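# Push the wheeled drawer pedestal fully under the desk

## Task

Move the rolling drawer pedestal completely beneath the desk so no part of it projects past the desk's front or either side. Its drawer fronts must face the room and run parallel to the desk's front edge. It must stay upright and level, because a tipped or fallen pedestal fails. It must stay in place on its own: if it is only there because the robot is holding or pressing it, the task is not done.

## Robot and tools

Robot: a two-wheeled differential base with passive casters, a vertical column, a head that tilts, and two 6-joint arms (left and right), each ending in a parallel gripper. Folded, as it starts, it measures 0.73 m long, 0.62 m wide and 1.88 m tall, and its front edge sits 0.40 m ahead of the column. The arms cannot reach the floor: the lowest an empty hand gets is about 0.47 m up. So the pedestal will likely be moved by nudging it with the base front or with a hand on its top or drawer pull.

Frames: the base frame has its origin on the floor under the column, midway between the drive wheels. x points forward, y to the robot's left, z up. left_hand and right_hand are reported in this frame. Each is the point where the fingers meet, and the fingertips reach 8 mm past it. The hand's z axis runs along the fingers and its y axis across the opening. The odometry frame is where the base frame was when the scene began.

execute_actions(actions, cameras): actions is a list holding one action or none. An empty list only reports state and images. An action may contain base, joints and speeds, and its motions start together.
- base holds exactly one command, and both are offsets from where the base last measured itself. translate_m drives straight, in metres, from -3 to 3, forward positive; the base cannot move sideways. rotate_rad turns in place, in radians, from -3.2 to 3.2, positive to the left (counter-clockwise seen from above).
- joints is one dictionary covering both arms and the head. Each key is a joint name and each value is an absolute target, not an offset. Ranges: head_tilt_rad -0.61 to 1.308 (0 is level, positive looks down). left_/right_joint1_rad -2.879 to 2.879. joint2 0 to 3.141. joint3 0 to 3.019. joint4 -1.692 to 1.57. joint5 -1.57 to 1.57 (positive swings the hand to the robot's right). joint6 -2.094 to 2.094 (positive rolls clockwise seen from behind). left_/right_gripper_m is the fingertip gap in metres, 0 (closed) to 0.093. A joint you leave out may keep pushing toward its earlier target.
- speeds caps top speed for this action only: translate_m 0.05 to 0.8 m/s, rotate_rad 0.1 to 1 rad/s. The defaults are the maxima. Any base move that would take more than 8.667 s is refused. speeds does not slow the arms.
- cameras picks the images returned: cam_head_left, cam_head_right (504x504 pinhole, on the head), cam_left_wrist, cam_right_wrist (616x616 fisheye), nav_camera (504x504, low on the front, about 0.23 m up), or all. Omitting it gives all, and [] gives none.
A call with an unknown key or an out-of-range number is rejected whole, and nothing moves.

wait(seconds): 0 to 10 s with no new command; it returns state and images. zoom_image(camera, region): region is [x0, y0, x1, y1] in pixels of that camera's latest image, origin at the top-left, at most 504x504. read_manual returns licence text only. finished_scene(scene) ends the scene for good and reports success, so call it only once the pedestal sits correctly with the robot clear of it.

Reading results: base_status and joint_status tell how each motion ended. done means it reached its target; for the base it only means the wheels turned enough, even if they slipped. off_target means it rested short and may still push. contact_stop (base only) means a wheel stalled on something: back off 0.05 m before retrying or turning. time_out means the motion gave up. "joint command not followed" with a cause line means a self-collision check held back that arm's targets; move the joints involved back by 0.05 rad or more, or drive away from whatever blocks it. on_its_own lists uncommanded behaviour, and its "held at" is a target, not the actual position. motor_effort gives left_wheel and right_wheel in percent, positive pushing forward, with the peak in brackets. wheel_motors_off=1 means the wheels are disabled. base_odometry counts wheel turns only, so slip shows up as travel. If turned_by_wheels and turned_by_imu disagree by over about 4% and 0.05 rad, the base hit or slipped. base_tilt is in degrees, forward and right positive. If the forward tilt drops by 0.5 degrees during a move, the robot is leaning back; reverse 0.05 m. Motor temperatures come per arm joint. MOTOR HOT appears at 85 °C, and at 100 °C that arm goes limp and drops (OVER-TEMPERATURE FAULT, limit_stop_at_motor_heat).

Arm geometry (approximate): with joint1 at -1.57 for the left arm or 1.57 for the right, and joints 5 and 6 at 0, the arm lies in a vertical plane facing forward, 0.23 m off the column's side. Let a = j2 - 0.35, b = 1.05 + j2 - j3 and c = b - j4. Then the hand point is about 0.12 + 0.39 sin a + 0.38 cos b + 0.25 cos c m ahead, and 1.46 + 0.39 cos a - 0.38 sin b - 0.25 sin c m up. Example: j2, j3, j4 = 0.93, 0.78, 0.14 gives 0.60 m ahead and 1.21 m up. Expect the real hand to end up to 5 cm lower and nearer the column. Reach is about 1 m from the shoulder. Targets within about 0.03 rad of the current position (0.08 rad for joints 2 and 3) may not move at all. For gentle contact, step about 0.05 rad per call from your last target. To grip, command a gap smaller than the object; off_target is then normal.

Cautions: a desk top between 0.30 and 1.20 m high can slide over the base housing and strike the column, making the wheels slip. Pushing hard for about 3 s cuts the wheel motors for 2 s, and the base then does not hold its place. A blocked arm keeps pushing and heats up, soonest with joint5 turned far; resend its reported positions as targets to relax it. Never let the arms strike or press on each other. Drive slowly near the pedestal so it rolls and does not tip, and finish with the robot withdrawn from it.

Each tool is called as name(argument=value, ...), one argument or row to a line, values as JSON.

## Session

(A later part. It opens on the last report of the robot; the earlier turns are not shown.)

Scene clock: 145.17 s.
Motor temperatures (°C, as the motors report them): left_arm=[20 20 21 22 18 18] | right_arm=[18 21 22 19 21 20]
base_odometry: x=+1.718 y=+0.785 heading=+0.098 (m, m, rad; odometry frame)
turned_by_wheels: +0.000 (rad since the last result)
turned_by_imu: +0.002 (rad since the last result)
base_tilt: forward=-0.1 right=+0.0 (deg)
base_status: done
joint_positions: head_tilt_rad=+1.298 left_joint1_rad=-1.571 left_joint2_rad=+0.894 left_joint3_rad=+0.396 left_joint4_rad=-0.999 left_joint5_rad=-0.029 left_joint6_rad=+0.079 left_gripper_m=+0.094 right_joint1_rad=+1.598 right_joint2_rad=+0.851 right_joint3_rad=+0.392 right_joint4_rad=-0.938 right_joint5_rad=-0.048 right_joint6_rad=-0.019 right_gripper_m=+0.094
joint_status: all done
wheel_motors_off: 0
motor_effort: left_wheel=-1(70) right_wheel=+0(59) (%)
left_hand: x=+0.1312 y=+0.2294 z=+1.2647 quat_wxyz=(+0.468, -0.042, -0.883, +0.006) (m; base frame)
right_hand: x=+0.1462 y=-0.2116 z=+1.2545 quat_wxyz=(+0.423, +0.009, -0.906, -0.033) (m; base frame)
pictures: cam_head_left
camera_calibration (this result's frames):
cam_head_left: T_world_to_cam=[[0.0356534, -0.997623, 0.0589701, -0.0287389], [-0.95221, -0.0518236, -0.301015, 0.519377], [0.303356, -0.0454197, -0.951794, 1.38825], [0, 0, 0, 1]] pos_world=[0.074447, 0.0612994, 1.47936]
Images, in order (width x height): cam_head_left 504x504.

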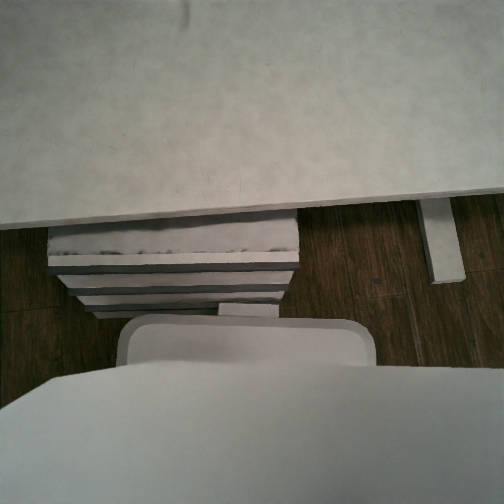

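execute_actions(
  actions=[
    {"base":{"translate_m":0.2},"speeds":{"translate_m":0.1}},
  ],
  cameras=["cam_head_left"],
)

execute_actions(
  actions=[
    {"base":{"translate_m":-0.6},"joints":{"head_tilt_rad":0.95}},
  ],
  cameras=["cam_head_left","nav_camera"],
)

Scene clock: 154.87 s.
Motor temperatures (°C, as the motors report them): left_arm=[20 20 21 22 18 18] | right_arm=[18 21 22 19 21 20]
base_odometry: x=+1.917 y=+0.805 heading=+0.098 (m, m, rad; odometry frame)
turned_by_wheels: +0.000 (rad since the last result)
turned_by_imu: +0.002 (rad since the last result)
base_tilt: forward=-0.3 right=+0.0 (deg)
base_status: done
joint_positions: head_tilt_rad=+1.298 left_joint1_rad=-1.571 left_joint2_rad=+0.894 left_joint3_rad=+0.398 left_joint4_rad=-0.999 left_joint5_rad=-0.029 left_joint6_rad=+0.079 left_gripper_m=+0.094 right_joint1_rad=+1.598 right_joint2_rad=+0.851 right_joint3_rad=+0.394 right_joint4_rad=-0.938 right_joint5_rad=-0.048 right_joint6_rad=-0.019 right_gripper_m=+0.094
joint_status: not commanded
wheel_motors_off: 0
motor_effort: left_wheel=+1(57) right_wheel=+0(53) (%)
left_hand: x=+0.1322 y=+0.2294 z=+1.2644 quat_wxyz=(+0.467, -0.042, -0.883, +0.006) (m; base frame)
right_hand: x=+0.1473 y=-0.2116 z=+1.2542 quat_wxyz=(+0.422, +0.009, -0.906, -0.033) (m; base frame)
pictures: cam_head_left
camera_calibration (this result's frames):
cam_head_left: T_world_to_cam=[[0.035669, -0.997623, 0.0589607, -0.0287251], [-0.95229, -0.0518236, -0.300763, 0.518993], [0.303104, -0.0454197, -0.951875, 1.38839], [0, 0, 0, 1]] pos_world=[0.0744309, 0.0612994, 1.47936]
Images, in order (width x height): cam_head_left 504x504.

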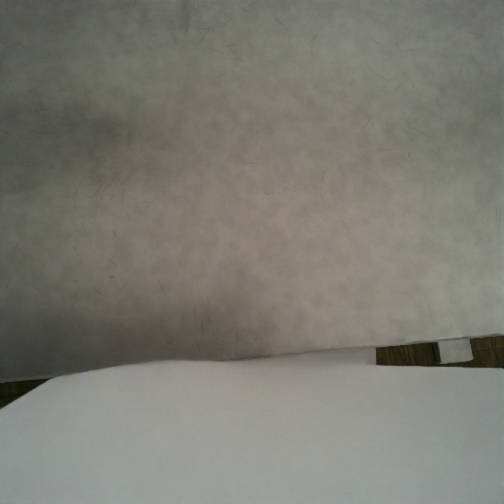

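Scene clock: 157.40 s.
Motor temperatures (°C, as the motors report them): left_arm=[20 20 21 22 18 18] | right_arm=[18 21 22 19 21 20]
base_odometry: x=+1.320 y=+0.746 heading=+0.099 (m, m, rad; odometry frame)
turned_by_wheels: +0.000 (rad since the last result)
turned_by_imu: +0.000 (rad since the last result)
base_tilt: forward=-0.3 right=+0.0 (deg)
base_status: done
joint_positions: head_tilt_rad=+0.964 left_joint1_rad=-1.571 left_joint2_rad=+0.893 left_joint3_rad=+0.394 left_joint4_rad=-0.999 left_joint5_rad=-0.029 left_joint6_rad=+0.079 left_gripper_m=+0.094 right_joint1_rad=+1.598 right_joint2_rad=+0.851 right_joint3_rad=+0.390 right_joint4_rad=-0.938 right_joint5_rad=-0.048 right_joint6_rad=-0.019 right_gripper_m=+0.094
joint_status: all done
wheel_motors_off: 0
motor_effort: left_wheel=-1(40) right_wheel=+0(36) (%)
left_hand: x=+0.1299 y=+0.2294 z=+1.2652 quat_wxyz=(+0.468, -0.042, -0.883, +0.006) (m; base frame)
right_hand: x=+0.1453 y=-0.2116 z=+1.2548 quat_wxyz=(+0.424, +0.009, -0.905, -0.033) (m; base frame)
pictures: cam_head_left, nav_camera
camera_calibration (this result's frames):
cam_head_left: T_world_to_cam=[[0.0143596, -0.997623, 0.0673976, -0.0406526], [-0.800983, -0.0518236, -0.59644, 0.96677], [0.598515, -0.0454197, -0.799823, 1.13946], [0, 0, 0, 1]] pos_world=[0.092968, 0.0612994, 1.49072]
Images, in order (width x height): cam_head_left 504x504, nav_camera 504x504.

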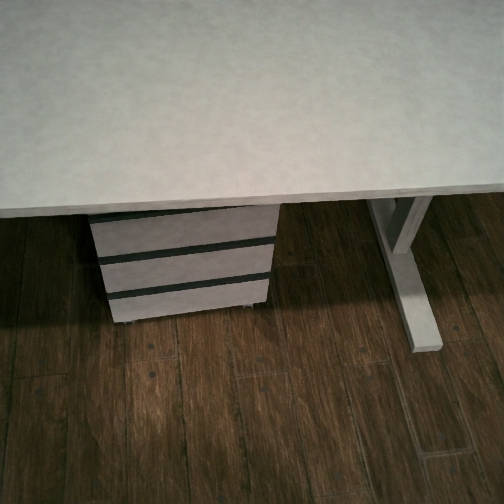

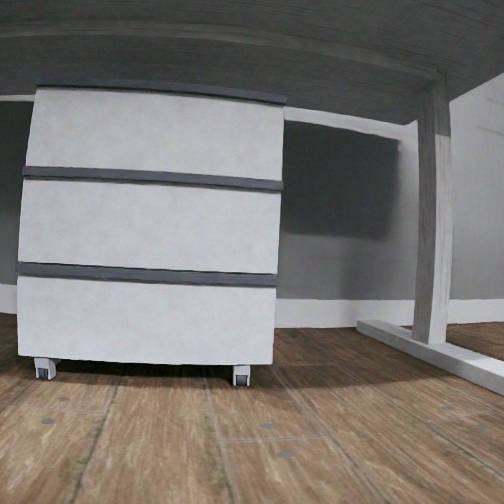

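execute_actions(
  actions=[
    {"base":{"rotate_rad":0.28}},
  ],
  cameras=["nav_camera"],
)

execute_actions(
  actions=[
    {"base":{"translate_m":0.67},"speeds":{"translate_m":0.13}},
  ],
  cameras=[],
)

execute_actions(
  actions=[
    {"base":{"translate_m":-0.75},"joints":{"head_tilt_rad":0.85}},
  ],
  cameras=["cam_head_left","nav_camera"],
)

Scene clock: 171.43 s.
Motor temperatures (°C, as the motors report them): left_arm=[20 20 21 22 18 18] | right_arm=[18 21 22 19 21 20]
base_odometry: x=+1.320 y=+0.746 heading=+0.378 (m, m, rad; odometry frame)
turned_by_wheels: +0.279 (rad since the last result)
turned_by_imu: +0.281 (rad since the last result)
base_tilt: forward=-0.2 right=+0.1 (deg)
base_status: done
joint_positions: head_tilt_rad=+0.964 left_joint1_rad=-1.571 left_joint2_rad=+0.893 left_joint3_rad=+0.394 left_joint4_rad=-0.999 left_joint5_rad=-0.029 left_joint6_rad=+0.079 left_gripper_m=+0.094 right_joint1_rad=+1.598 right_joint2_rad=+0.851 right_joint3_rad=+0.390 right_joint4_rad=-0.938 right_joint5_rad=-0.048 right_joint6_rad=-0.019 right_gripper_m=+0.094
joint_status: not commanded
wheel_motors_off: 0
motor_effort: left_wheel=-3(51) right_wheel=+1(35) (%)
left_hand: x=+0.1299 y=+0.2294 z=+1.2652 quat_wxyz=(+0.468, -0.042, -0.883, +0.006) (m; base frame)
right_hand: x=+0.1453 y=-0.2116 z=+1.2548 quat_wxyz=(+0.424, +0.009, -0.905, -0.033) (m; base frame)
pictures: nav_camera
Images, in order (width x height): nav_camera 504x504.

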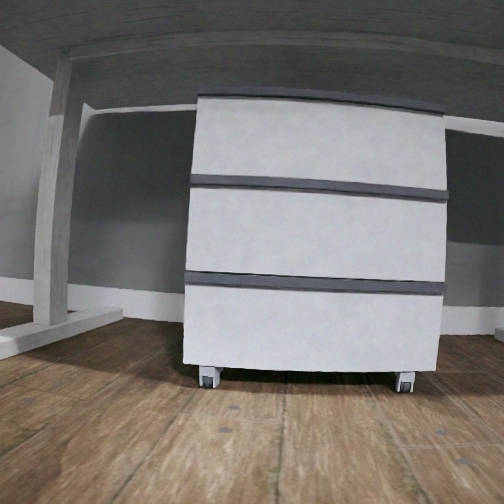

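Scene clock: 177.60 s.
Motor temperatures (°C, as the motors report them): left_arm=[20 20 21 22 18 18] | right_arm=[18 21 22 19 21 20]
base_odometry: x=+1.921 y=+0.984 heading=+0.382 (m, m, rad; odometry frame)
turned_by_wheels: +0.004 (rad since the last result)
turned_by_imu: +0.004 (rad since the last result)
base_tilt: forward=-0.1 right=+0.0 (deg)
base_status: translate_m contact_stop (by the wheels' count: +0.646 of +0.670)
joint_positions: head_tilt_rad=+0.961 left_joint1_rad=-1.572 left_joint2_rad=+0.895 left_joint3_rad=+0.398 left_joint4_rad=-0.999 left_joint5_rad=-0.029 left_joint6_rad=+0.079 left_gripper_m=+0.094 right_joint1_rad=+1.598 right_joint2_rad=+0.853 right_joint3_rad=+0.395 right_joint4_rad=-0.938 right_joint5_rad=-0.048 right_joint6_rad=-0.019 right_gripper_m=+0.094
joint_status: not commanded
wheel_motors_off: 0
motor_effort: left_wheel=+1(100) right_wheel=+1(100) (%)
left_hand: x=+0.1318 y=+0.2294 z=+1.2643 quat_wxyz=(+0.467, -0.042, -0.883, +0.006) (m; base frame)
right_hand: x=+0.1474 y=-0.2116 z=+1.2540 quat_wxyz=(+0.422, +0.009, -0.906, -0.033) (m; base frame)
pictures: none
No camera images: the call's "cameras" was empty. Leave "cameras" out to get every camera's image.

not run: a stop came earlier in this reply.

execute_actions(
  actions=[
    {"base":{"translate_m":-0.75},"joints":{"head_tilt_rad":0.85}},
  ],
  cameras=["cam_head_left","nav_camera"],
)

Scene clock: 183.60 s.
Motor temperatures (°C, as the motors report them): left_arm=[20 20 21 22 18 18] | right_arm=[18 21 22 19 21 20]
base_odometry: x=+1.225 y=+0.704 heading=+0.382 (m, m, rad; odometry frame)
turned_by_wheels: +0.000 (rad since the last result)
turned_by_imu: +0.000 (rad since the last result)
base_tilt: forward=-0.1 right=+0.0 (deg)
base_status: done
joint_positions: head_tilt_rad=+0.865 left_joint1_rad=-1.572 left_joint2_rad=+0.895 left_joint3_rad=+0.395 left_joint4_rad=-0.999 left_joint5_rad=-0.029 left_joint6_rad=+0.079 left_gripper_m=+0.094 right_joint1_rad=+1.598 right_joint2_rad=+0.853 right_joint3_rad=+0.392 right_joint4_rad=-0.938 right_joint5_rad=-0.048 right_joint6_rad=-0.019 right_gripper_m=+0.094
joint_status: all done
wheel_motors_off: 0
motor_effort: left_wheel=+1(63) right_wheel=-1(58) (%)
left_hand: x=+0.1304 y=+0.2294 z=+1.2649 quat_wxyz=(+0.468, -0.042, -0.883, +0.006) (m; base frame)
right_hand: x=+0.1457 y=-0.2116 z=+1.2545 quat_wxyz=(+0.424, +0.009, -0.905, -0.033) (m; base frame)
pictures: cam_head_left, nav_camera
camera_calibration (this result's frames):
cam_head_left: T_world_to_cam=[[0.00762968, -0.997623, 0.0684867, -0.0419932], [-0.738128, -0.0518236, -0.672667, 1.08102], [0.674617, -0.0454197, -0.736769, 1.03855], [0, 0, 0, 1]] pos_world=[0.0976268, 0.0612994, 1.49521]
Images, in order (width x height): cam_head_left 504x504, nav_camera 504x504.

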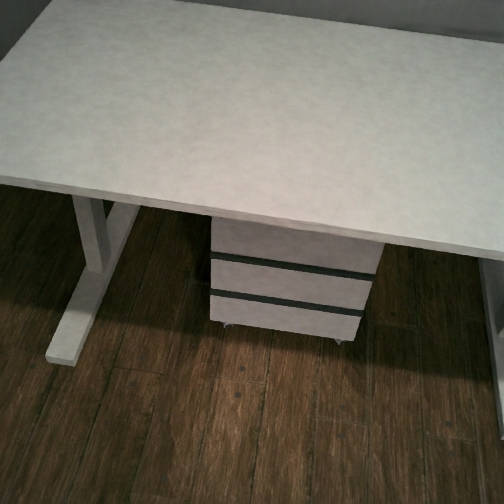

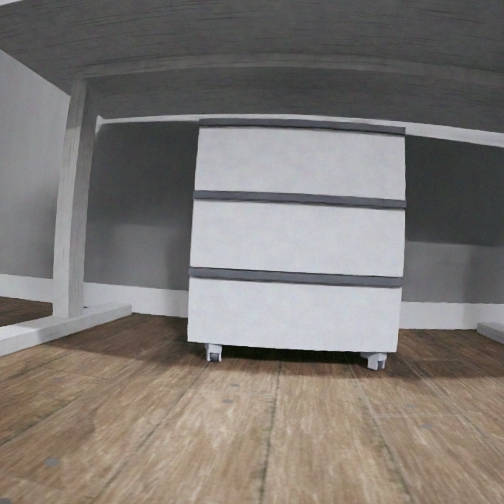

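finished_scene(
  scene=2,
)

The scene is finished: the task was done.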